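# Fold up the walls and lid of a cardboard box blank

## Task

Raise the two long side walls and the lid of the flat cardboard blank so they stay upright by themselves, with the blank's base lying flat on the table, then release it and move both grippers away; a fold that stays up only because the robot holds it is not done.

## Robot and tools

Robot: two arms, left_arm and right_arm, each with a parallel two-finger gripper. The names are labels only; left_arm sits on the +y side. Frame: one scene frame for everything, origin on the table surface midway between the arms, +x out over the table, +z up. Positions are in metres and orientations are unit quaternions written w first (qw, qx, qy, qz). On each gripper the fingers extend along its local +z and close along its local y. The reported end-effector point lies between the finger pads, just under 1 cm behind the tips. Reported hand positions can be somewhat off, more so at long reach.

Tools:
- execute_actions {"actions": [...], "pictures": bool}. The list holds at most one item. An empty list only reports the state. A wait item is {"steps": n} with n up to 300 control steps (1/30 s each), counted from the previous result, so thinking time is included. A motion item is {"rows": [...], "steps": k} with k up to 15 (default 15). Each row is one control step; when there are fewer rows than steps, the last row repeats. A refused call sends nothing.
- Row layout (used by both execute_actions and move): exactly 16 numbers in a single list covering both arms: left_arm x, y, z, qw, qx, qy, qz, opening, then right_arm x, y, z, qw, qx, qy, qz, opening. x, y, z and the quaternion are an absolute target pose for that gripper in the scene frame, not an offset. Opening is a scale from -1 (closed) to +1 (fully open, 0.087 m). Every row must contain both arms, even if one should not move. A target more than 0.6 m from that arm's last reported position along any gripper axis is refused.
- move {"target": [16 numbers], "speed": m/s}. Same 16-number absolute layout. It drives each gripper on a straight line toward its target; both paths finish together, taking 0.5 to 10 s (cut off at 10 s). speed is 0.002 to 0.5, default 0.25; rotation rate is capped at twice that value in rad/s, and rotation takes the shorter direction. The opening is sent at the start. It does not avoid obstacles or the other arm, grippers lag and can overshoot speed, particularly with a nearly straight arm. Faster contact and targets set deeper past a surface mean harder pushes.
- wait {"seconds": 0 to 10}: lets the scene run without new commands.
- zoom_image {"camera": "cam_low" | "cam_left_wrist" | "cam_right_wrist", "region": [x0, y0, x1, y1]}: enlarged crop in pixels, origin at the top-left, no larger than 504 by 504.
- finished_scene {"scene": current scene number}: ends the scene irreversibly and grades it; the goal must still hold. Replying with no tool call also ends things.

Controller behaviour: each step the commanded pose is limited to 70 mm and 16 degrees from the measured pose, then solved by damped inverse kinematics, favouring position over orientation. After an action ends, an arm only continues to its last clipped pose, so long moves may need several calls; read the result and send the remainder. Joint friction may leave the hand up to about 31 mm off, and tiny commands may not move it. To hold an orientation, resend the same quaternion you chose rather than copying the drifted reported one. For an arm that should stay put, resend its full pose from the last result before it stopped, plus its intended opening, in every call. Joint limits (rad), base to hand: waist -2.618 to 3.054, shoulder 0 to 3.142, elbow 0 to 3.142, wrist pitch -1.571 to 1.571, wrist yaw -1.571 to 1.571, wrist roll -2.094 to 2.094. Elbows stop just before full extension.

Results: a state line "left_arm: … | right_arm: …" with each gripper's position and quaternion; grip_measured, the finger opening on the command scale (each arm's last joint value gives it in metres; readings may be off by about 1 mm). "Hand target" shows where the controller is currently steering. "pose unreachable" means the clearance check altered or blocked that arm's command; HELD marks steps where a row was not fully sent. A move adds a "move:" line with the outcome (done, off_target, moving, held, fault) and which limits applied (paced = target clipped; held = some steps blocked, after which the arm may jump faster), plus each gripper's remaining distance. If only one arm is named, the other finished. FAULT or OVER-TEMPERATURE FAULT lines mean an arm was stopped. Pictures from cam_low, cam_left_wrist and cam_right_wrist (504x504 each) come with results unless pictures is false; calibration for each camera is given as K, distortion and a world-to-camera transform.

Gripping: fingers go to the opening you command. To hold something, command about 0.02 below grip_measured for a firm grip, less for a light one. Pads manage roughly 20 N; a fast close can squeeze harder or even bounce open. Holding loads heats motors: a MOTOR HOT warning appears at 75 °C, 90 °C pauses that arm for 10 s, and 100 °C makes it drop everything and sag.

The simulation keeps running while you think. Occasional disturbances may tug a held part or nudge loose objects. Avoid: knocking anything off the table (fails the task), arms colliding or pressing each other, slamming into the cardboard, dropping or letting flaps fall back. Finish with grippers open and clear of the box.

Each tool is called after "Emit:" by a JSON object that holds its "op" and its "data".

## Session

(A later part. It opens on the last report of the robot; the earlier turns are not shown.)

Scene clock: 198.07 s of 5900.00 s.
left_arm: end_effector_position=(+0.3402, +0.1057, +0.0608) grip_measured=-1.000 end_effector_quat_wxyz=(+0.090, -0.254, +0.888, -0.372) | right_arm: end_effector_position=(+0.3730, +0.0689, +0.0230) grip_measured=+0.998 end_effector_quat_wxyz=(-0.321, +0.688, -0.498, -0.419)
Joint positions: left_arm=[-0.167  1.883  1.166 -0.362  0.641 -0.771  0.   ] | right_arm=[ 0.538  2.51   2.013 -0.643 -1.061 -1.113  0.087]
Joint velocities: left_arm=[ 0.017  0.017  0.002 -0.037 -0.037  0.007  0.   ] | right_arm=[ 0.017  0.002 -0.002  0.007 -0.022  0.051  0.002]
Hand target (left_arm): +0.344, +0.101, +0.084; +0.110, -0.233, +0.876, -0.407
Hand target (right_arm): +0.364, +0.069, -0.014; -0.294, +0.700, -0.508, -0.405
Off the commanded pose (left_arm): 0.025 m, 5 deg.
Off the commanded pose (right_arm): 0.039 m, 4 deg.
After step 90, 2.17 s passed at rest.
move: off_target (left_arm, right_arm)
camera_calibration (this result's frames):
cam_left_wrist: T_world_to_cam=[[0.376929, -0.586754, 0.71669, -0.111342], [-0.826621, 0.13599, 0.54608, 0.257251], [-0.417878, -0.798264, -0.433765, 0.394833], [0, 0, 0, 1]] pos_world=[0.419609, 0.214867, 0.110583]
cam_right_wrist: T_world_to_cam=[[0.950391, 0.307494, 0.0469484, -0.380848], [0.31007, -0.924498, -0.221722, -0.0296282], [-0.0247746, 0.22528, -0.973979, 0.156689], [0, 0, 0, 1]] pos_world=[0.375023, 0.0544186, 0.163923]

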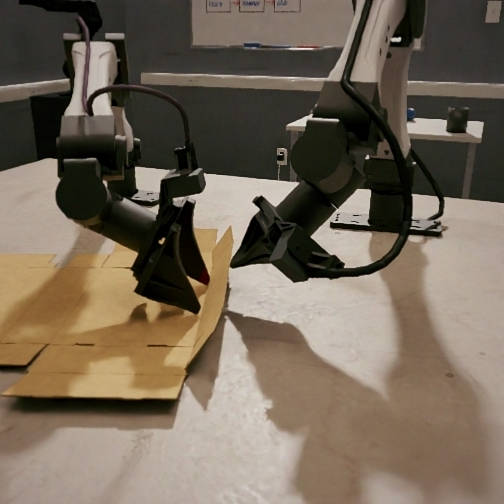

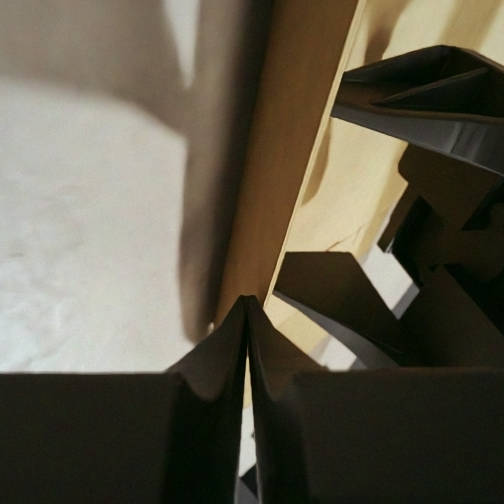

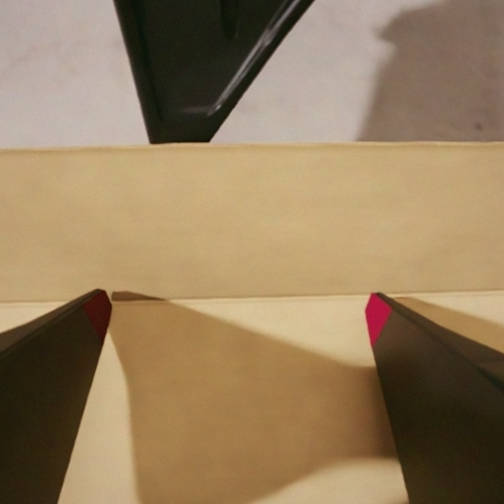

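Plastic set appears. Tip near top edge; push.

Emit:
{"op": "move", "data": {"target": [0.37,0.05,0.06,0.11,-0.235,0.875,-0.409,-1,0.365,0.07,-0.015,0.295,-0.7,0.509,0.405,1], "speed": 0.03}}

Emit:
{"op": "move", "data": {"target": [0.38,0.02,0.06,0.11,-0.235,0.875,-0.409,-1,0.365,0.07,-0.015,0.295,-0.7,0.509,0.405,1], "speed": 0.03}}

Scene clock: 204.37 s of 5900.00 s.
left_arm: end_effector_position=(+0.3520, +0.0773, +0.0537) grip_measured=-1.000 end_effector_quat_wxyz=(+0.090, -0.263, +0.883, -0.377) | right_arm: end_effector_position=(+0.3764, +0.0649, +0.0226) grip_measured=+0.998 end_effector_quat_wxyz=(-0.322, +0.686, -0.502, -0.416)
Joint positions: left_arm=[-0.239  1.931  1.183 -0.271  0.609 -0.876  0.   ] | right_arm=[ 0.529  2.51   2.013 -0.645 -1.058 -1.113  0.087]
Joint velocities: left_arm=[ 0.007 -0.002  0.007  0.037 -0.022 -0.051  0.   ] | right_arm=[ 0.002 -0.032  0.002  0.022 -0.037 -0.022 -0.001]
Hand target (left_arm): +0.366, +0.051, +0.062; +0.107, -0.234, +0.876, -0.409
Hand target (right_arm): +0.364, +0.068, -0.014; -0.295, +0.700, -0.508, -0.405
Off the commanded pose (left_arm): 0.033 m, 5 deg.
Off the commanded pose (right_arm): 0.040 m, 4 deg.
After step 90, 0.97 s passed at rest.
move: off_target (left_arm, right_arm)
camera_calibration (this result's frames):
cam_left_wrist: T_world_to_cam=[[0.389722, -0.569432, 0.723784, -0.133586], [-0.827451, 0.128498, 0.546637, 0.275685], [-0.404278, -0.811933, -0.421099, 0.36959], [0, 0, 0, 1]] pos_world=[0.429594, 0.188589, 0.101621]
cam_right_wrist: T_world_to_cam=[[0.953447, 0.298085, 0.0456546, -0.383344], [0.300697, -0.928305, -0.218705, -0.0307311], [-0.0228114, 0.222252, -0.974722, 0.156654], [0, 0, 0, 1]] pos_world=[0.378313, 0.050925, 0.163475]

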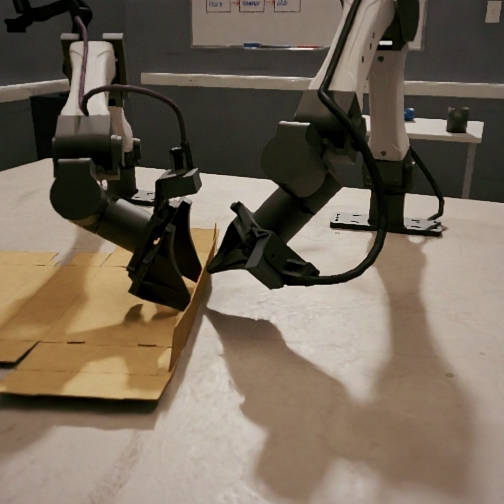

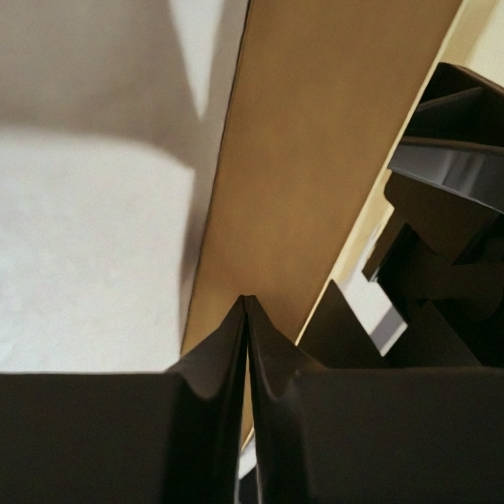

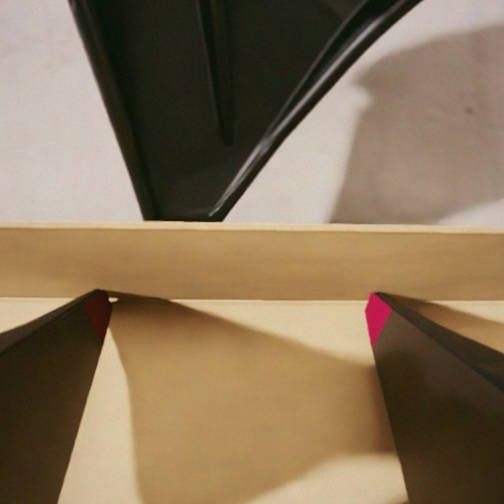

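Scene clock: 206.77 s of 5900.00 s.
left_arm: end_effector_position=(+0.3604, +0.0579, +0.0494) grip_measured=-1.000 end_effector_quat_wxyz=(+0.089, -0.271, +0.887, -0.363) | right_arm: end_effector_position=(+0.3819, +0.0545, +0.0219) grip_measured=+0.998 end_effector_quat_wxyz=(-0.321, +0.681, -0.512, -0.414)
Joint positions: left_arm=[-0.296  1.971  1.237 -0.275  0.553 -0.932  0.   ] | right_arm=[ 0.508  2.508  2.013 -0.664 -1.056 -1.121  0.087]
Joint velocities: left_arm=[-0.002  0.007  0.007  0.066 -0.037  0.007  0.   ] | right_arm=[-0.007  0.007 -0.007 -0.081 -0.066 -0.007 -0.   ]
Hand target (left_arm): +0.373, +0.022, +0.063; +0.106, -0.233, +0.876, -0.408
Hand target (right_arm): +0.364, +0.068, -0.013; -0.294, +0.701, -0.508, -0.405
Off the commanded pose (left_arm): 0.044 m, 7 deg.
Off the commanded pose (right_arm): 0.043 m, 4 deg.
move: off_target (left_arm, right_arm)
camera_calibration (this result's frames):
cam_left_wrist: T_world_to_cam=[[0.408848, -0.582974, 0.702129, -0.149876], [-0.81958, 0.103859, 0.563473, 0.285197], [-0.401412, -0.805826, -0.435331, 0.354784], [0, 0, 0, 1]] pos_world=[0.437433, 0.1689, 0.0989801]
cam_right_wrist: T_world_to_cam=[[0.959079, 0.280845, 0.035969, -0.386518], [0.281916, -0.935408, -0.213392, -0.0347783], [-0.0262842, 0.2148, -0.976304, 0.160238], [0, 0, 0, 1]] pos_world=[0.384717, 0.0416004, 0.162922]

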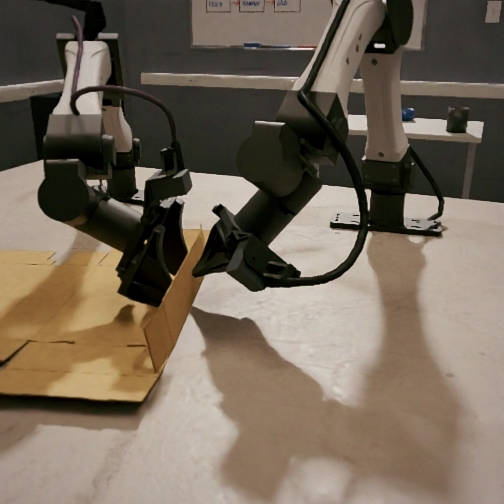

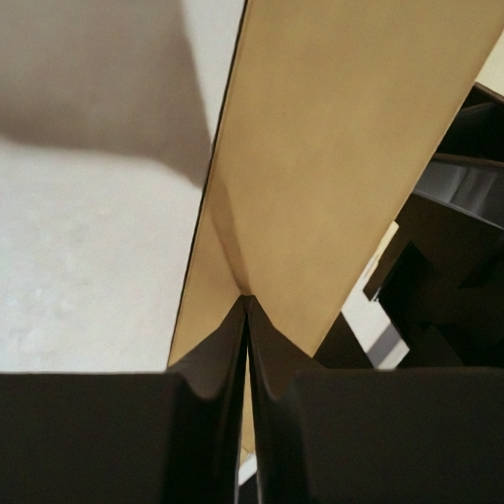

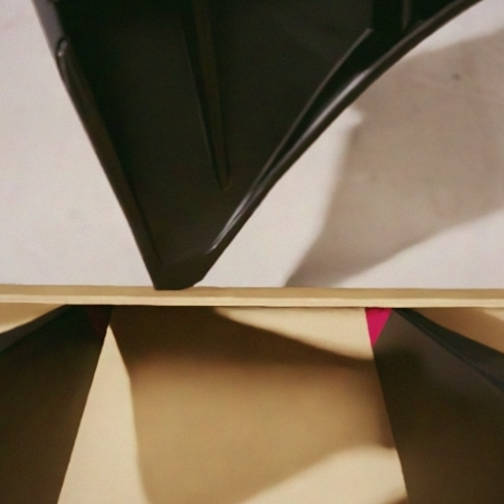

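Emit:
{"op": "move", "data": {"target": [0.385,0.0,0.05,0.11,-0.235,0.875,-0.409,-1,0.372,0.06,-0.015,0.295,-0.7,0.509,0.405,1], "speed": 0.03}}

Emit:
{"op": "move", "data": {"target": [0.35,0.12,0.06,0.11,-0.235,0.875,-0.409,-1,0.375,0.05,-0.005,0.295,-0.7,0.509,0.405,1], "speed": 0.05}}

Scene clock: 218.73 s of 5900.00 s.
left_arm: end_effector_position=(+0.3652, +0.0537, +0.0314) grip_measured=-1.000 end_effector_quat_wxyz=(+0.096, -0.282, +0.893, -0.337) | right_arm: end_effector_position=(+0.3882, +0.0452, +0.0222) grip_measured=+0.998 end_effector_quat_wxyz=(-0.325, +0.681, -0.514, -0.408)
Joint positions: left_arm=[-0.324  2.01   1.244 -0.252  0.482 -0.955  0.   ] | right_arm=[ 0.488  2.506  2.013 -0.679 -1.054 -1.143  0.087]
Joint velocities: left_arm=[-0.022 -0.002  0.002 -0.051  0.037  0.007  0.   ] | right_arm=[-0.002  0.017 -0.002 -0.081 -0.051 -0.037 -0.   ]
Hand target (left_arm): +0.375, +0.004, +0.054; +0.104, -0.232, +0.878, -0.406
Hand target (right_arm): +0.370, +0.058, -0.013; -0.296, +0.700, -0.509, -0.405
Off the commanded pose (left_arm): 0.060 m, 10 deg.
Off the commanded pose (right_arm): 0.043 m, 4 deg.
After step 90, 6.63 s passed at rest.
move: off_target (left_arm, right_arm)
camera_calibration (this result's frames):
cam_left_wrist: T_world_to_cam=[[0.431371, -0.607409, 0.667063, -0.147455], [-0.816185, 0.0522922, 0.57542, 0.30085], [-0.384397, -0.792666, -0.473201, 0.339747], [0, 0, 0, 1]] pos_world=[0.439755, 0.164008, 0.0860157]
cam_right_wrist: T_world_to_cam=[[0.961648, 0.270653, 0.044507, -0.390627], [0.273895, -0.938861, -0.20862, -0.0420055], [-0.0146776, 0.212809, -0.976984, 0.158234], [0, 0, 0, 1]] pos_world=[0.389473, 0.0326131, 0.163215]

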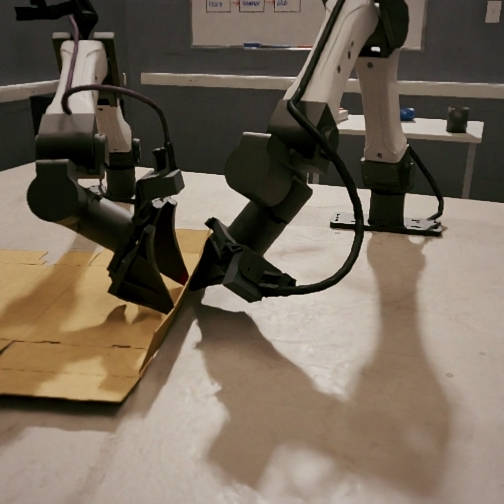

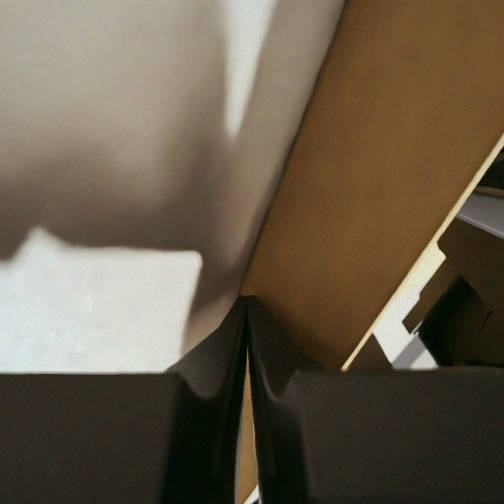

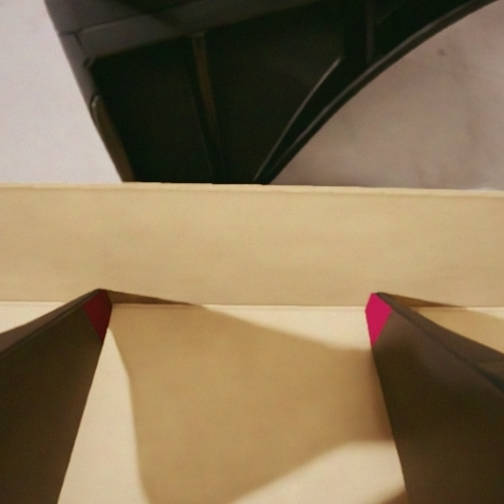

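Scene clock: 220.90 s of 5900.00 s.
left_arm: end_effector_position=(+0.3559, +0.1180, +0.0546) grip_measured=-1.000 end_effector_quat_wxyz=(+0.109, -0.237, +0.876, -0.405) | right_arm: end_effector_position=(+0.3861, +0.0474, +0.0238) grip_measured=+0.998 end_effector_quat_wxyz=(-0.328, +0.691, -0.499, -0.407)
Joint positions: left_arm=[-0.114  1.938  1.166 -0.268  0.72  -0.728  0.   ] | right_arm=[ 0.492  2.509  2.027 -0.705 -1.06  -1.189  0.087]
Joint velocities: left_arm=[ 0.002 -0.007 -0.007 -0.037  0.037 -0.037  0.   ] | right_arm=[ 0.012 -0.002  0.007  0.022 -0.037 -0.066 -0.   ]
Hand target (left_arm): +0.351, +0.121, +0.059; +0.111, -0.235, +0.875, -0.408
Hand target (right_arm): +0.374, +0.049, -0.004; -0.296, +0.700, -0.509, -0.404
Off the commanded pose (left_arm): 0.008 m, 1 deg.
Off the commanded pose (right_arm): 0.031 m, 4 deg.
move: off_target (right_arm)
camera_calibration (this result's frames):
cam_left_wrist: T_world_to_cam=[[0.319868, -0.551452, 0.770445, -0.092394], [-0.857949, 0.17644, 0.482485, 0.28182], [-0.402004, -0.815334, -0.41668, 0.403937], [0, 0, 0, 1]] pos_world=[0.433726, 0.228668, 0.103523]
cam_right_wrist: T_world_to_cam=[[0.952478, 0.296832, 0.0683823, -0.387529], [0.304604, -0.929017, -0.210102, -0.0513699], [0.00116342, 0.220947, -0.975285, 0.152791], [0, 0, 0, 1]] pos_world=[0.384583, 0.0335484, 0.164722]

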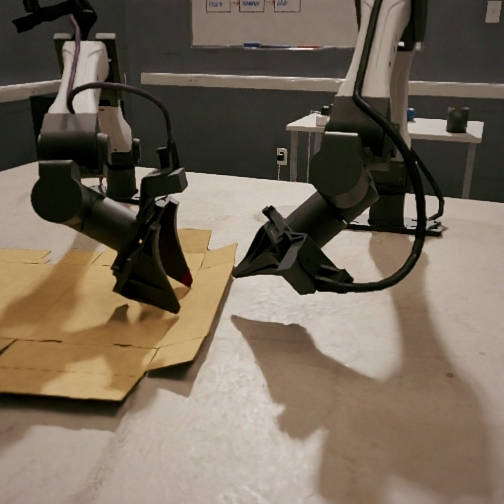

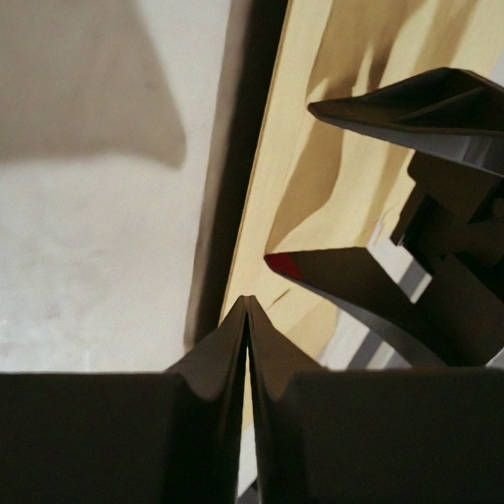

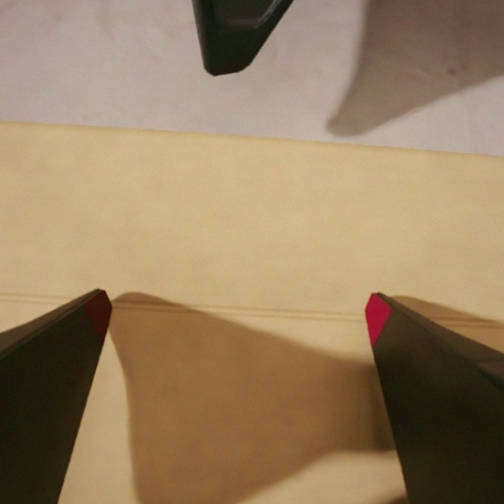

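Emit:
{"op": "move", "data": {"target": [0.36,0.14,0.02,0.11,-0.235,0.875,-0.409,-1,0.392,0.022,0.045,0.295,-0.7,0.509,0.405,1], "speed": 0.06}}

Emit:
{"op": "move", "data": {"target": [0.365,0.085,0.005,0.11,-0.235,0.875,-0.409,-1,0.39,0.02,-0.015,0.295,-0.7,0.509,0.405,1], "speed": 0.04}}

Emit:
{"op": "move", "data": {"target": [0.372,0.075,0.08,0.11,-0.235,0.875,-0.409,-1,0.39,0.02,-0.015,0.295,-0.7,0.509,0.405,1], "speed": 0.04}}

Scene clock: 233.90 s of 5900.00 s.
left_arm: end_effector_position=(+0.3610, +0.1370, +0.0252) grip_measured=-1.000 end_effector_quat_wxyz=(+0.107, -0.237, +0.876, -0.406) | right_arm: end_effector_position=(+0.3856, +0.0249, +0.0441) grip_measured=+0.998 end_effector_quat_wxyz=(-0.292, +0.698, -0.510, -0.410)
Joint positions: left_arm=[-0.063  2.026  1.166 -0.224  0.749 -0.666  0.   ] | right_arm=[ 0.461  2.548  2.222 -1.034 -1.041 -1.316  0.087]
Joint velocities: left_arm=[-0.022 -0.012 -0.007 -0.037 -0.007 -0.007  0.   ] | right_arm=[ 0.007 -0.002  0.027 -0.051 -0.081 -0.007 -0.   ]
Hand target (left_arm): +0.361, +0.140, +0.020; +0.110, -0.235, +0.875, -0.408
Hand target (right_arm): +0.391, +0.022, +0.045; -0.296, +0.699, -0.510, -0.405
Off the commanded pose (left_arm): 0.006 m, 1 deg.
Off the commanded pose (right_arm): 0.007 m, 1 deg.
After step 90, 8.73 s passed at rest.
move: done
camera_calibration (this result's frames):
cam_left_wrist: T_world_to_cam=[[0.319945, -0.550529, 0.771073, -0.0610769], [-0.856344, 0.180162, 0.483959, 0.29594], [-0.405351, -0.815144, -0.413801, 0.410378], [0, 0, 0, 1]] pos_world=[0.439315, 0.247575, 0.0736866]
cam_right_wrist: T_world_to_cam=[[0.946987, 0.321066, 0.0114937, -0.377749], [0.318435, -0.933281, -0.166088, -0.074932], [-0.0425983, 0.160943, -0.986044, 0.196435], [0, 0, 0, 1]] pos_world=[0.389953, 0.0197349, 0.18559]

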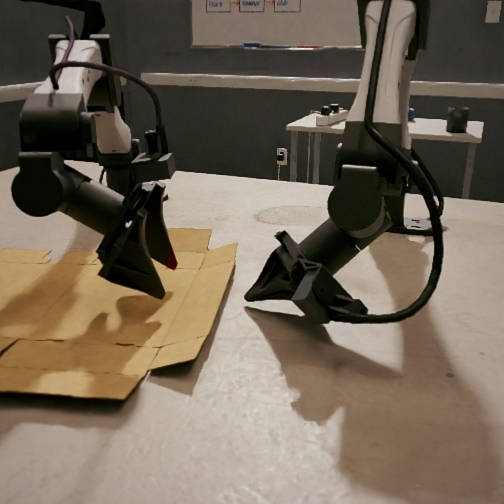

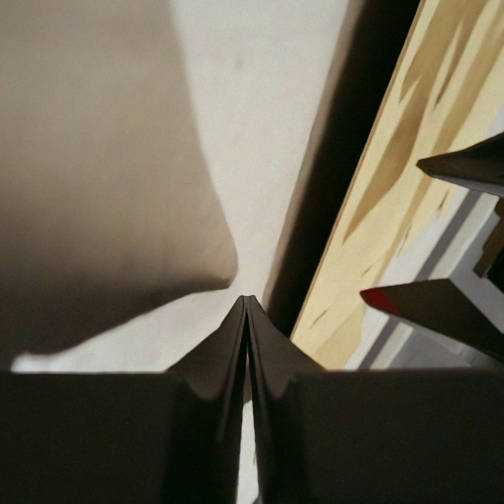

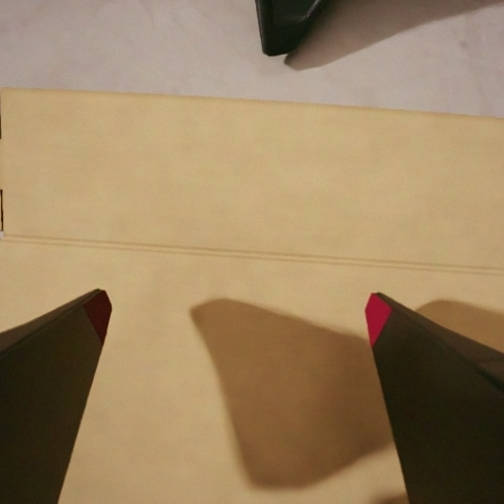

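Scene clock: 235.67 s of 5900.00 s.
left_arm: end_effector_position=(+0.3698, +0.0918, +0.0194) grip_measured=-1.000 end_effector_quat_wxyz=(+0.117, -0.232, +0.872, -0.414) | right_arm: end_effector_position=(+0.3881, +0.0274, +0.0224) grip_measured=+0.998 end_effector_quat_wxyz=(-0.312, +0.693, -0.495, -0.421)
Joint positions: left_arm=[-0.179  2.051  1.142 -0.056  0.698 -0.807  0.   ] | right_arm=[ 0.452  2.564  2.137 -0.91  -1.089 -1.325  0.087]
Joint velocities: left_arm=[ 0.002 -0.002 -0.012  0.095 -0.022 -0.066  0.   ] | right_arm=[ 0.022  0.012 -0.012  0.037 -0.051 -0.007 -0.   ]
Hand target (left_arm): +0.364, +0.085, +0.006; +0.109, -0.235, +0.875, -0.409
Hand target (right_arm): +0.388, +0.019, -0.014; -0.293, +0.701, -0.508, -0.406
Off the commanded pose (left_arm): 0.017 m, 1 deg.
Off the commanded pose (right_arm): 0.038 m, 3 deg.
move: off_target (left_arm, right_arm)
camera_calibration (this result's frames):
cam_left_wrist: T_world_to_cam=[[0.30078, -0.541566, 0.785008, -0.078252], [-0.86855, 0.184413, 0.460014, 0.319028], [-0.393893, -0.820182, -0.414909, 0.370974], [0, 0, 0, 1]] pos_world=[0.446753, 0.203055, 0.0685917]
cam_right_wrist: T_world_to_cam=[[0.944882, 0.325325, 0.036904, -0.380559], [0.325478, -0.921083, -0.213707, -0.0790893], [-0.0355327, 0.21394, -0.9762, 0.170331], [0, 0, 0, 1]] pos_world=[0.391377, 0.0145171, 0.163419]

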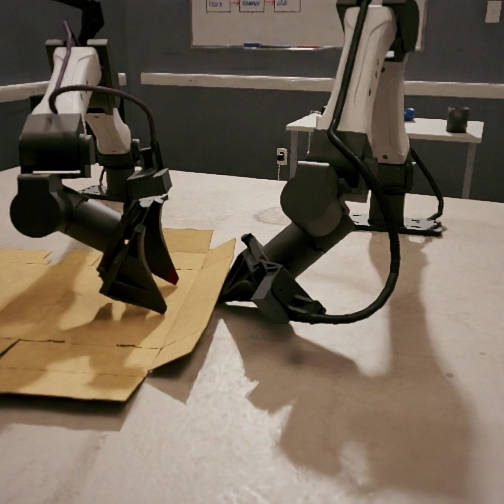

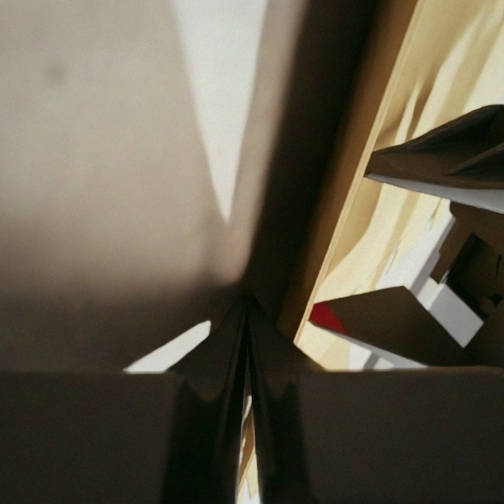

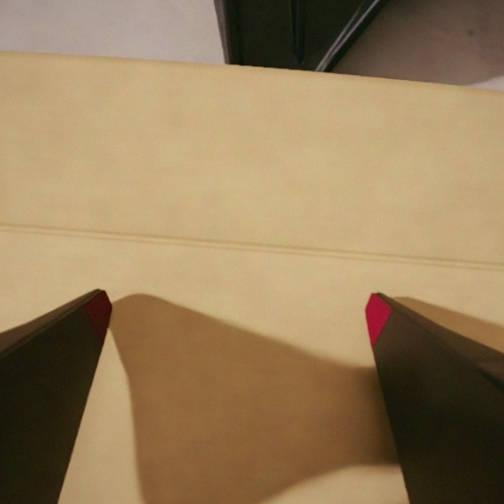

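Scene clock: 237.50 s of 5900.00 s.
left_arm: end_effector_position=(+0.3636, +0.0858, +0.0516) grip_measured=-1.000 end_effector_quat_wxyz=(+0.096, -0.250, +0.883, -0.386) | right_arm: end_effector_position=(+0.3887, +0.0279, +0.0233) grip_measured=+0.998 end_effector_quat_wxyz=(-0.314, +0.692, -0.493, -0.422)
Joint positions: left_arm=[-0.209  1.973  1.224 -0.272  0.642 -0.827  0.   ] | right_arm=[ 0.451  2.564  2.137 -0.905 -1.094 -1.325  0.087]
Joint velocities: left_arm=[-0.012  0.002  0.017 -0.051 -0.007 -0.022  0.   ] | right_arm=[-0.012  0.012 -0.007  0.007  0.037  0.007 -0.   ]
Hand target (left_arm): +0.369, +0.075, +0.080; +0.109, -0.235, +0.875, -0.409
Hand target (right_arm): +0.388, +0.019, -0.014; -0.293, +0.701, -0.508, -0.406
Off the commanded pose (left_arm): 0.032 m, 4 deg.
Off the commanded pose (right_arm): 0.039 m, 4 deg.
move: off_target (left_arm, right_arm)
camera_calibration (this result's frames):
cam_left_wrist: T_world_to_cam=[[0.358799, -0.569393, 0.739632, -0.121297], [-0.8385, 0.151525, 0.523409, 0.288556], [-0.410098, -0.80798, -0.423069, 0.382203], [0, 0, 0, 1]] pos_world=[0.442216, 0.196024, 0.100381]
cam_right_wrist: T_world_to_cam=[[0.944647, 0.325526, 0.0409268, -0.381365], [0.326352, -0.919488, -0.219171, -0.0788695], [-0.0337141, 0.220396, -0.974828, 0.170169], [0, 0, 0, 1]] pos_world=[0.391732, 0.0141201, 0.164208]

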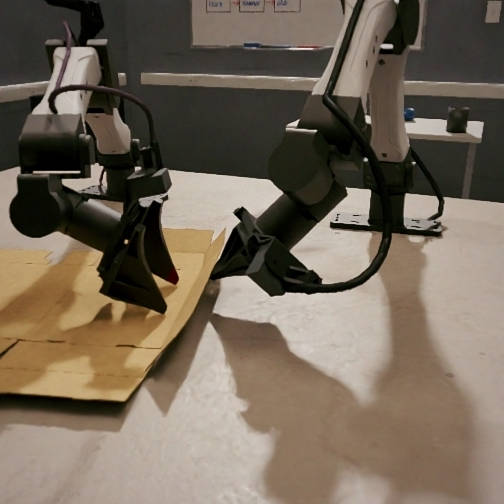

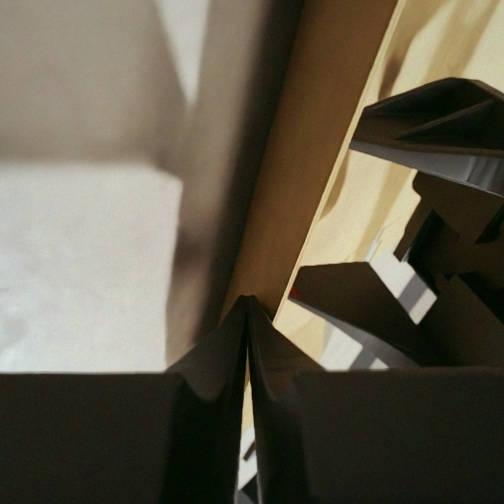

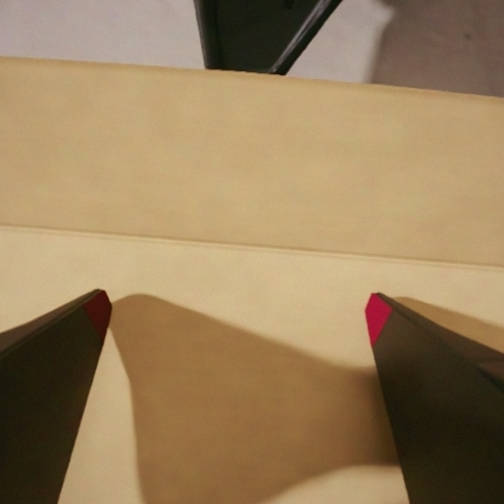

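Emit:
{"op": "move", "data": {"target": [0.385,0.025,0.085,0.11,-0.235,0.875,-0.409,-1,0.39,0.03,-0.015,0.295,-0.7,0.509,0.405,1], "speed": 0.04}}

Emit:
{"op": "move", "data": {"target": [0.395,-0.01,0.08,0.11,-0.235,0.875,-0.409,-1,0.39,0.03,-0.015,0.295,-0.7,0.509,0.405,1], "speed": 0.04}}

Scene clock: 245.07 s of 5900.00 s.
left_arm: end_effector_position=(+0.3709, +0.0552, +0.0594) grip_measured=-1.000 end_effector_quat_wxyz=(+0.100, -0.263, +0.890, -0.359) | right_arm: end_effector_position=(+0.3910, +0.0280, +0.0227) grip_measured=+0.998 end_effector_quat_wxyz=(-0.314, +0.691, -0.498, -0.419)
Joint positions: left_arm=[-0.304  1.981  1.299 -0.315  0.534 -0.919  0.   ] | right_arm=[ 0.451  2.564  2.137 -0.892 -1.086 -1.306  0.087]
Joint velocities: left_arm=[-0.002 -0.012  0.017 -0.022 -0.007  0.007  0.   ] | right_arm=[-0.002 -0.012  0.012  0.007 -0.022  0.007 -0.   ]
Hand target (left_arm): +0.380, +0.027, +0.087; +0.107, -0.233, +0.876, -0.408
Hand target (right_arm): +0.388, +0.028, -0.014; -0.294, +0.701, -0.508, -0.406
Off the commanded pose (left_arm): 0.042 m, 7 deg.
Off the commanded pose (right_arm): 0.038 m, 3 deg.
After step 90, 2.50 s passed at rest.
move: off_target (left_arm, right_arm)
camera_calibration (this result's frames):
cam_left_wrist: T_world_to_cam=[[0.388589, -0.597955, 0.701034, -0.154295], [-0.831751, 0.0997355, 0.546117, 0.294188], [-0.396471, -0.7953, -0.458593, 0.360111], [0, 0, 0, 1]] pos_world=[0.447422, 0.164794, 0.112649]
cam_right_wrist: T_world_to_cam=[[0.947901, 0.316162, 0.039047, -0.384469], [0.317015, -0.924106, -0.213379, -0.0759843], [-0.0313788, 0.214641, -0.976189, 0.168933], [0, 0, 0, 1]] pos_world=[0.393828, 0.015077, 0.16371]

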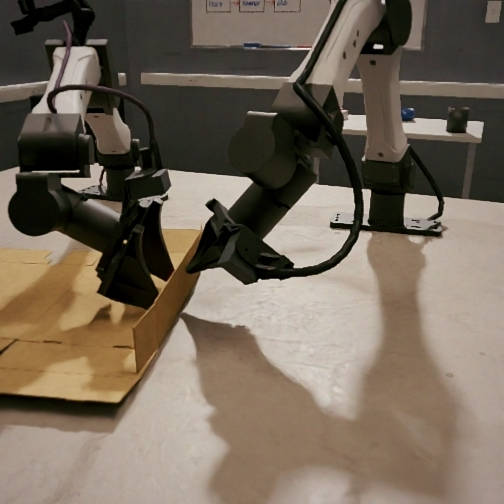

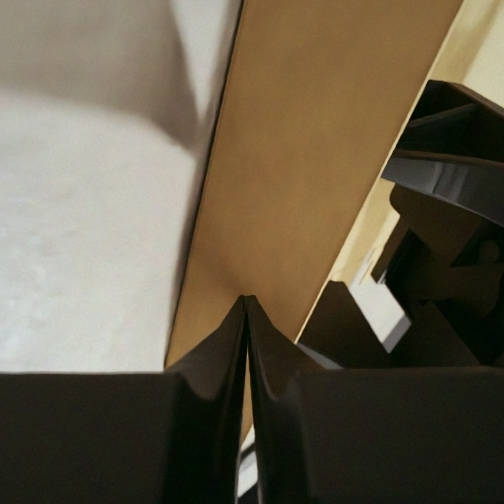

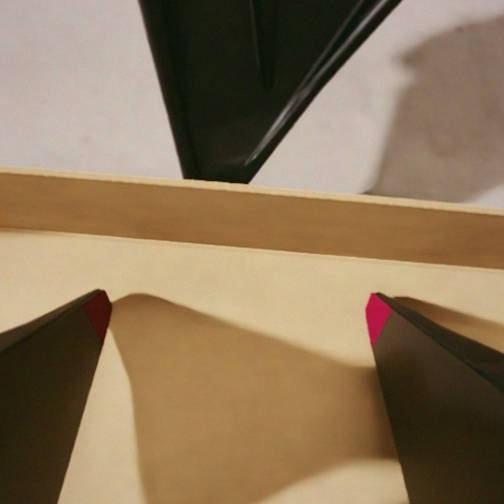

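Scene clock: 247.10 s of 5900.00 s.
left_arm: end_effector_position=(+0.3770, +0.0292, +0.0579) grip_measured=-1.000 end_effector_quat_wxyz=(+0.091, -0.269, +0.892, -0.352) | right_arm: end_effector_position=(+0.3956, +0.0226, +0.0223) grip_measured=+0.998 end_effector_quat_wxyz=(-0.316, +0.689, -0.504, -0.415)
Joint positions: left_arm=[-0.365  2.028  1.369 -0.332  0.496 -0.983  0.   ] | right_arm=[ 0.44   2.563  2.137 -0.891 -1.08  -1.305  0.087]
Joint velocities: left_arm=[ 0.012  0.002 -0.007  0.007 -0.037  0.007  0.   ] | right_arm=[ 0.002  0.002 -0.012 -0.081 -0.007 -0.037 -0.   ]
Hand target (left_arm): +0.388, -0.007, +0.083; +0.106, -0.233, +0.877, -0.407
Hand target (right_arm): +0.388, +0.028, -0.013; -0.294, +0.700, -0.508, -0.406
Off the commanded pose (left_arm): 0.048 m, 8 deg.
Off the commanded pose (right_arm): 0.038 m, 3 deg.
move: off_target (left_arm, right_arm)
camera_calibration (this result's frames):
cam_left_wrist: T_world_to_cam=[[0.40892, -0.600767, 0.686924, -0.177931], [-0.818663, 0.0910852, 0.567004, 0.296813], [-0.403206, -0.794218, -0.454579, 0.343486], [0, 0, 0, 1]] pos_world=[0.454245, 0.138873, 0.110073]
cam_right_wrist: T_world_to_cam=[[0.952057, 0.303307, 0.0399071, -0.388455], [0.304829, -0.929536, -0.207466, -0.0776772], [-0.0258308, 0.209684, -0.977428, 0.167744], [0, 0, 0, 1]] pos_world=[0.397842, 0.0104441, 0.163344]

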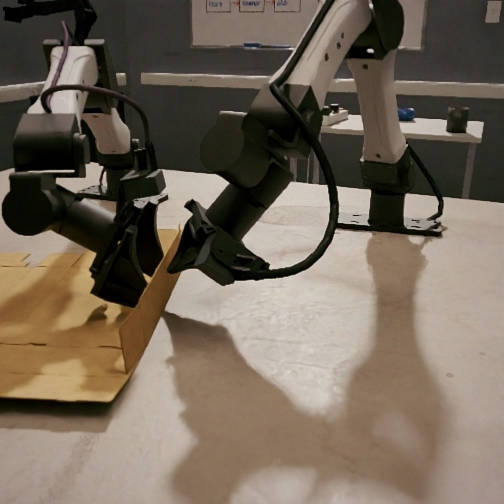

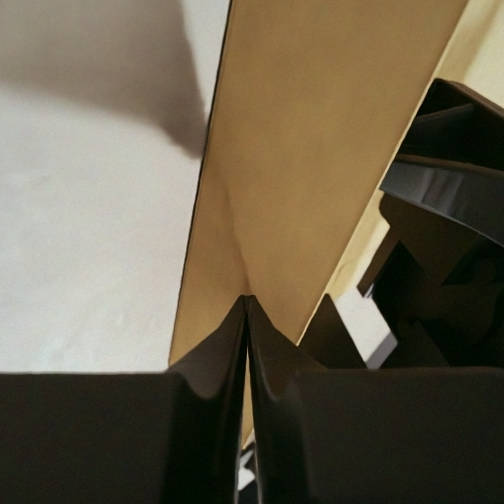

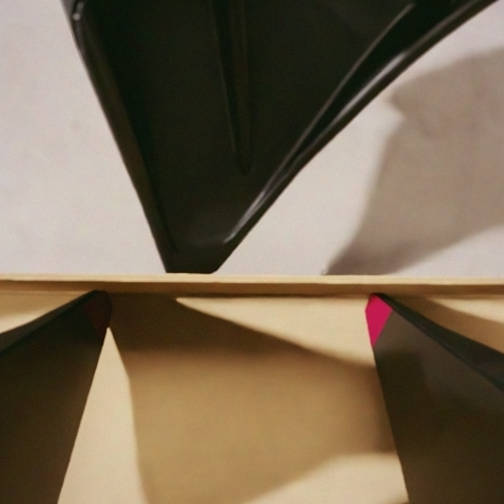

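Emit:
{"op": "move", "data": {"target": [0.40,-0.035,0.085,0.11,-0.235,0.875,-0.409,-1,0.385,0.045,-0.015,0.295,-0.7,0.509,0.405,1], "speed": 0.04}}

Scene clock: 252.63 s of 5900.00 s.
left_arm: end_effector_position=(+0.3844, +0.0205, +0.0578) grip_measured=-1.000 end_effector_quat_wxyz=(+0.100, -0.279, +0.896, -0.330) | right_arm: end_effector_position=(+0.4020, +0.0183, +0.0214) grip_measured=+0.998 end_effector_quat_wxyz=(-0.316, +0.683, -0.517, -0.408)
Joint positions: left_arm=[-0.398  2.051  1.428 -0.371  0.428 -1.012  0.   ] | right_arm=[ 0.43   2.562  2.137 -0.872 -1.063 -1.272  0.087]
Joint velocities: left_arm=[ 0.012 -0.012  0.002 -0.037  0.022 -0.037  0.   ] | right_arm=[-0.017  0.017  0.002 -0.11  -0.007  0.007 -0.001]
Hand target (left_arm): +0.390, -0.030, +0.089; +0.104, -0.231, +0.878, -0.405
Hand target (right_arm): +0.383, +0.042, -0.013; -0.293, +0.701, -0.508, -0.406
Off the commanded pose (left_arm): 0.064 m, 11 deg.
Off the commanded pose (right_arm): 0.048 m, 3 deg.
After step 90, 0.47 s passed at rest.
move: off_target (left_arm, right_arm)
camera_calibration (this result's frames):
cam_left_wrist: T_world_to_cam=[[0.427704, -0.620218, 0.65757, -0.191252], [-0.817871, 0.0442422, 0.573698, 0.303948], [-0.384911, -0.783181, -0.488336, 0.334244], [0, 0, 0, 1]] pos_world=[0.459044, 0.129708, 0.11461]
cam_right_wrist: T_world_to_cam=[[0.960521, 0.276304, 0.0324962, -0.396022], [0.277228, -0.940791, -0.195084, -0.0728329], [-0.0233303, 0.196391, -0.980248, 0.167313], [0, 0, 0, 1]] pos_world=[0.404483, 0.0080433, 0.162669]

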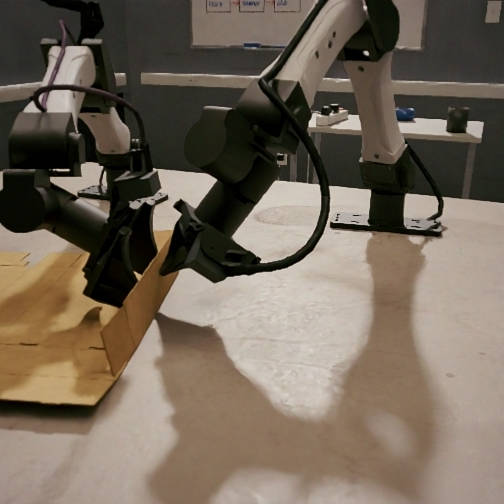

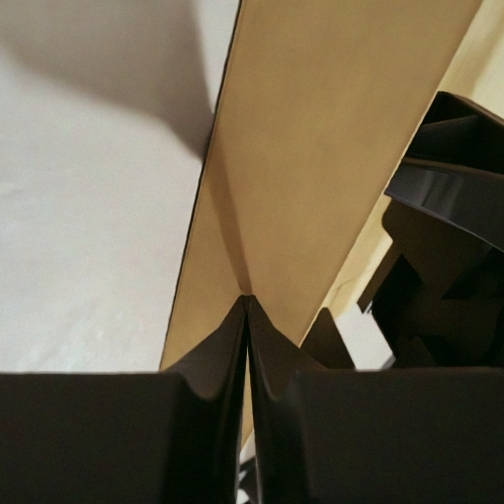

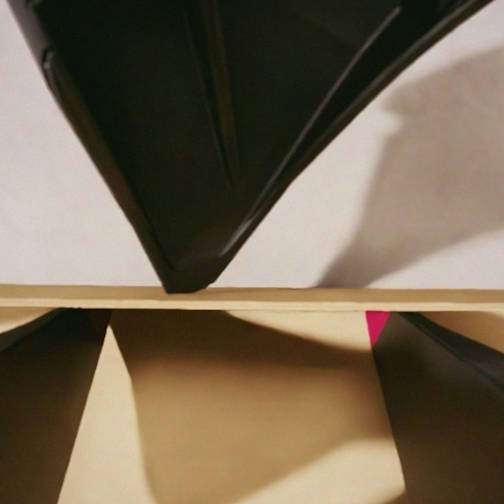

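Emit:
{"op": "move", "data": {"target": [0.39,0.13,0.06,0.059,-0.126,0.897,-0.419,-0.5,0.40,0.0,0.05,0.295,-0.7,0.509,0.405,-1], "speed": 0.06}}

Emit:
{"op": "move", "data": {"target": [0.40,0.14,0.04,0.059,-0.126,0.897,-0.419,-0.5,0.322,-0.013,0.05,0.295,-0.7,0.509,0.405,-1], "speed": 0.1}}

Emit:
{"op": "move", "data": {"target": [0.405,0.125,0.015,0.059,-0.126,0.897,-0.419,-0.5,0.322,-0.018,-0.012,0.295,-0.7,0.509,0.405,-1], "speed": 0.04}}

Scene clock: 277.03 s of 5900.00 s.
left_arm: end_effector_position=(+0.3883, +0.1275, +0.0581) grip_measured=-0.500 end_effector_quat_wxyz=(+0.062, -0.128, +0.899, -0.415) | right_arm: end_effector_position=(+0.3954, +0.0014, +0.0497) grip_measured=-1.000 end_effector_quat_wxyz=(-0.293, +0.697, -0.511, -0.409)
Joint positions: left_arm=[-0.085  2.205  1.629 -0.706  0.828 -0.377  0.022] | right_arm=[ 0.41   2.574  2.297 -1.161 -1.049 -1.407  0.   ]
Joint velocities: left_arm=[-0.002 -0.007 -0.007 -0.051  0.11   0.037  0.001] | right_arm=[-0.012  0.017  0.002 -0.007  0.007 -0.007  0.   ]
Hand target (left_arm): +0.391, +0.131, +0.060; +0.061, -0.127, +0.898, -0.418
Hand target (right_arm): +0.400, +0.000, +0.050; -0.296, +0.699, -0.509, -0.405
Off the commanded pose (left_arm): 0.004 m, 1 deg.
Off the commanded pose (right_arm): 0.005 m, 1 deg.
After step 90, 17.90 s passed at rest.
move: done
camera_calibration (this result's frames):
cam_left_wrist: T_world_to_cam=[[0.174185, -0.613386, 0.770335, -0.0357423], [-0.792454, 0.377057, 0.479422, 0.255383], [-0.584531, -0.693963, -0.420403, 0.481853], [0, 0, 0, 1]] pos_world=[0.490262, 0.216171, 0.10767]
cam_right_wrist: T_world_to_cam=[[0.948229, 0.317355, 0.0121537, -0.380048], [0.314879, -0.934465, -0.166214, -0.0976614], [-0.0413917, 0.161436, -0.986015, 0.205674], [0, 0, 0, 1]] pos_world=[0.399638, -0.00385404, 0.191183]

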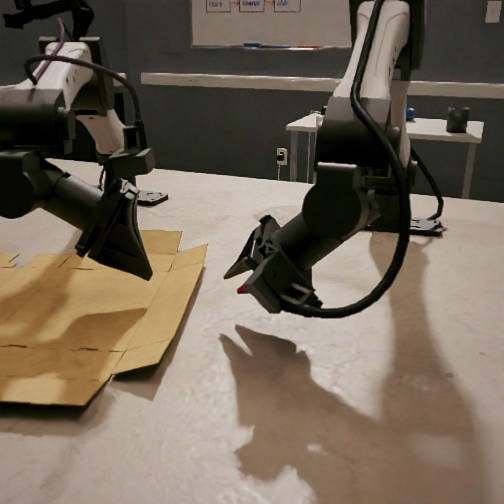

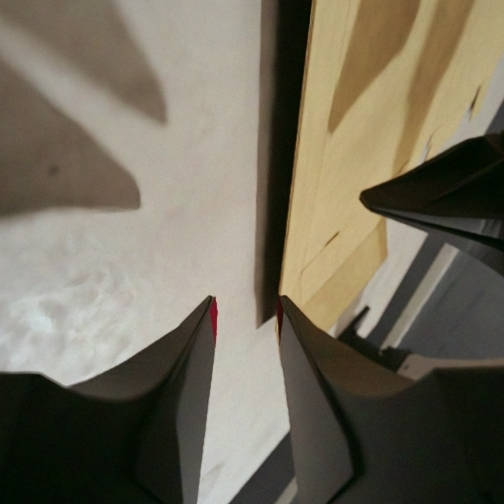

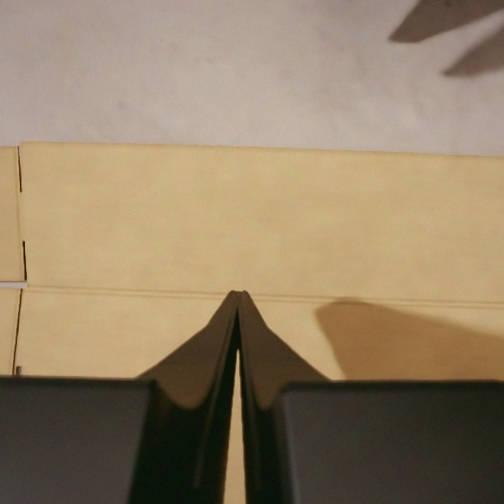

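Scene clock: 278.37 s of 5900.00 s.
left_arm: end_effector_position=(+0.3959, +0.1359, +0.0381) grip_measured=-0.500 end_effector_quat_wxyz=(+0.057, -0.127, +0.899, -0.416) | right_arm: end_effector_position=(+0.3241, -0.0149, +0.0422) grip_measured=-1.000 end_effector_quat_wxyz=(-0.289, +0.696, -0.513, -0.410)
Joint positions: left_arm=[-0.067  2.278  1.669 -0.707  0.838 -0.341  0.022] | right_arm=[ 0.439  2.235  1.66  -0.824 -1.043 -1.352  0.   ]
Joint velocities: left_arm=[ 0.002 -0.007  0.007 -0.066 -0.007 -0.007  0.001] | right_arm=[ 0.002 -0.002 -0.002 -0.022  0.051  0.037  0.   ]
Hand target (left_arm): +0.400, +0.140, +0.040; +0.060, -0.126, +0.897, -0.419
Hand target (right_arm): +0.321, -0.012, +0.049; -0.294, +0.700, -0.509, -0.406
Off the commanded pose (left_arm): 0.006 m, 0 deg.
Off the commanded pose (right_arm): 0.008 m, 1 deg.
move: done
camera_calibration (this result's frames):
cam_left_wrist: T_world_to_cam=[[0.175085, -0.612389, 0.770925, -0.0170557], [-0.786283, 0.384279, 0.483828, 0.26433], [-0.592541, -0.690875, -0.41423, 0.486225], [0, 0, 0, 1]] pos_world=[0.498932, 0.2239, 0.0866674]
cam_right_wrist: T_world_to_cam=[[0.948193, 0.317672, 0.00375718, -0.306814], [0.313971, -0.93521, -0.163723, -0.0915421], [-0.0484965, 0.156421, -0.986499, 0.200234], [0, 0, 0, 1]] pos_world=[0.329371, -0.0194657, 0.183696]

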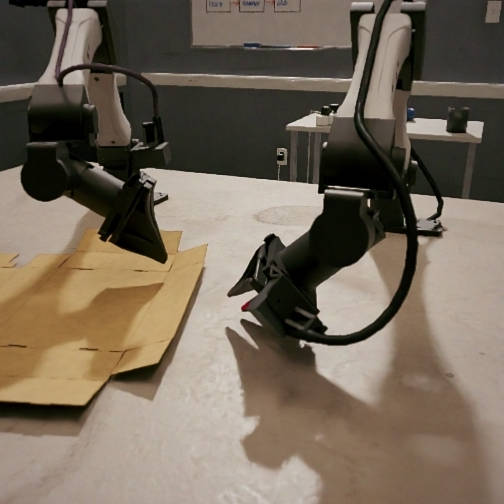

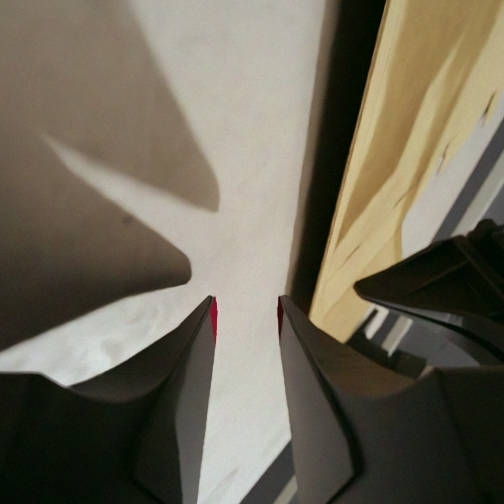

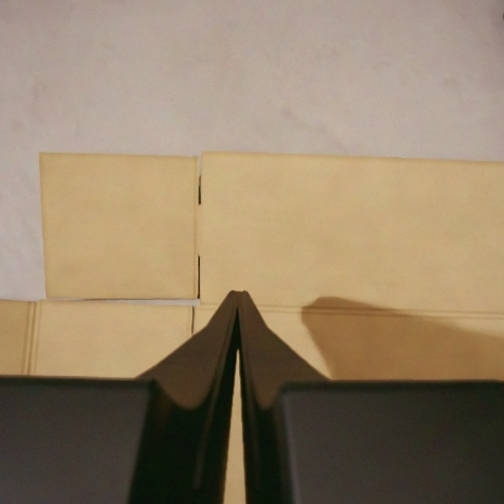

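Scene clock: 280.00 s of 5900.00 s.
left_arm: end_effector_position=(+0.4020, +0.1311, +0.0290) grip_measured=-0.500 end_effector_quat_wxyz=(+0.058, -0.131, +0.895, -0.423) | right_arm: end_effector_position=(+0.3241, -0.0091, +0.0204) grip_measured=-1.000 end_effector_quat_wxyz=(-0.315, +0.696, -0.493, -0.417)
Joint positions: left_arm=[-0.074  2.307  1.669 -0.656  0.85  -0.37   0.022] | right_arm=[ 0.439  2.258  1.574 -0.667 -1.087 -1.355  0.   ]
Joint velocities: left_arm=[ 0.017  0.012 -0.002  0.051 -0.051 -0.081 -0.   ] | right_arm=[ 0.007 -0.002  0.007 -0.051  0.022  0.007  0.   ]
Hand target (left_arm): +0.405, +0.125, +0.016; +0.059, -0.126, +0.897, -0.419
Hand target (right_arm): +0.321, -0.019, -0.010; -0.294, +0.700, -0.508, -0.406
Off the commanded pose (left_arm): 0.016 m, 1 deg.
Off the commanded pose (right_arm): 0.034 m, 3 deg.
move: off_target (left_arm, right_arm)
camera_calibration (this result's frames):
cam_left_wrist: T_world_to_cam=[[0.179686, -0.598009, 0.781088, -0.0180451], [-0.790169, 0.385214, 0.476699, 0.276983], [-0.585957, -0.702848, -0.403311, 0.481415], [0, 0, 0, 1]] pos_world=[0.504194, 0.220873, 0.0762173]
cam_right_wrist: T_world_to_cam=[[0.944197, 0.325586, 0.049853, -0.308163], [0.328608, -0.920765, -0.210257, -0.0933348], [-0.0225538, 0.214906, -0.976374, 0.169651], [0, 0, 0, 1]] pos_world=[0.325463, -0.022065, 0.161382]

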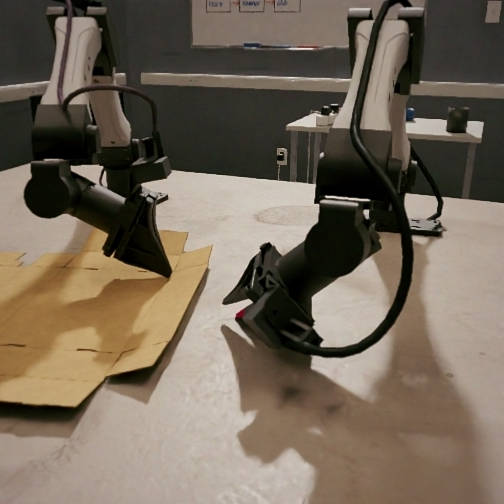

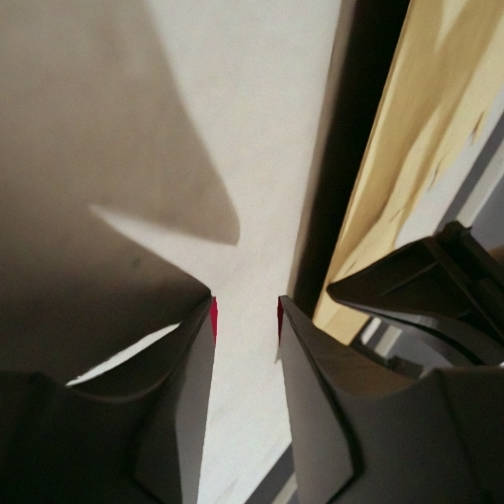

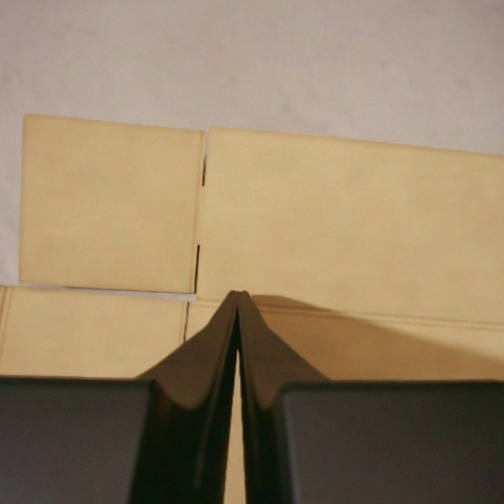

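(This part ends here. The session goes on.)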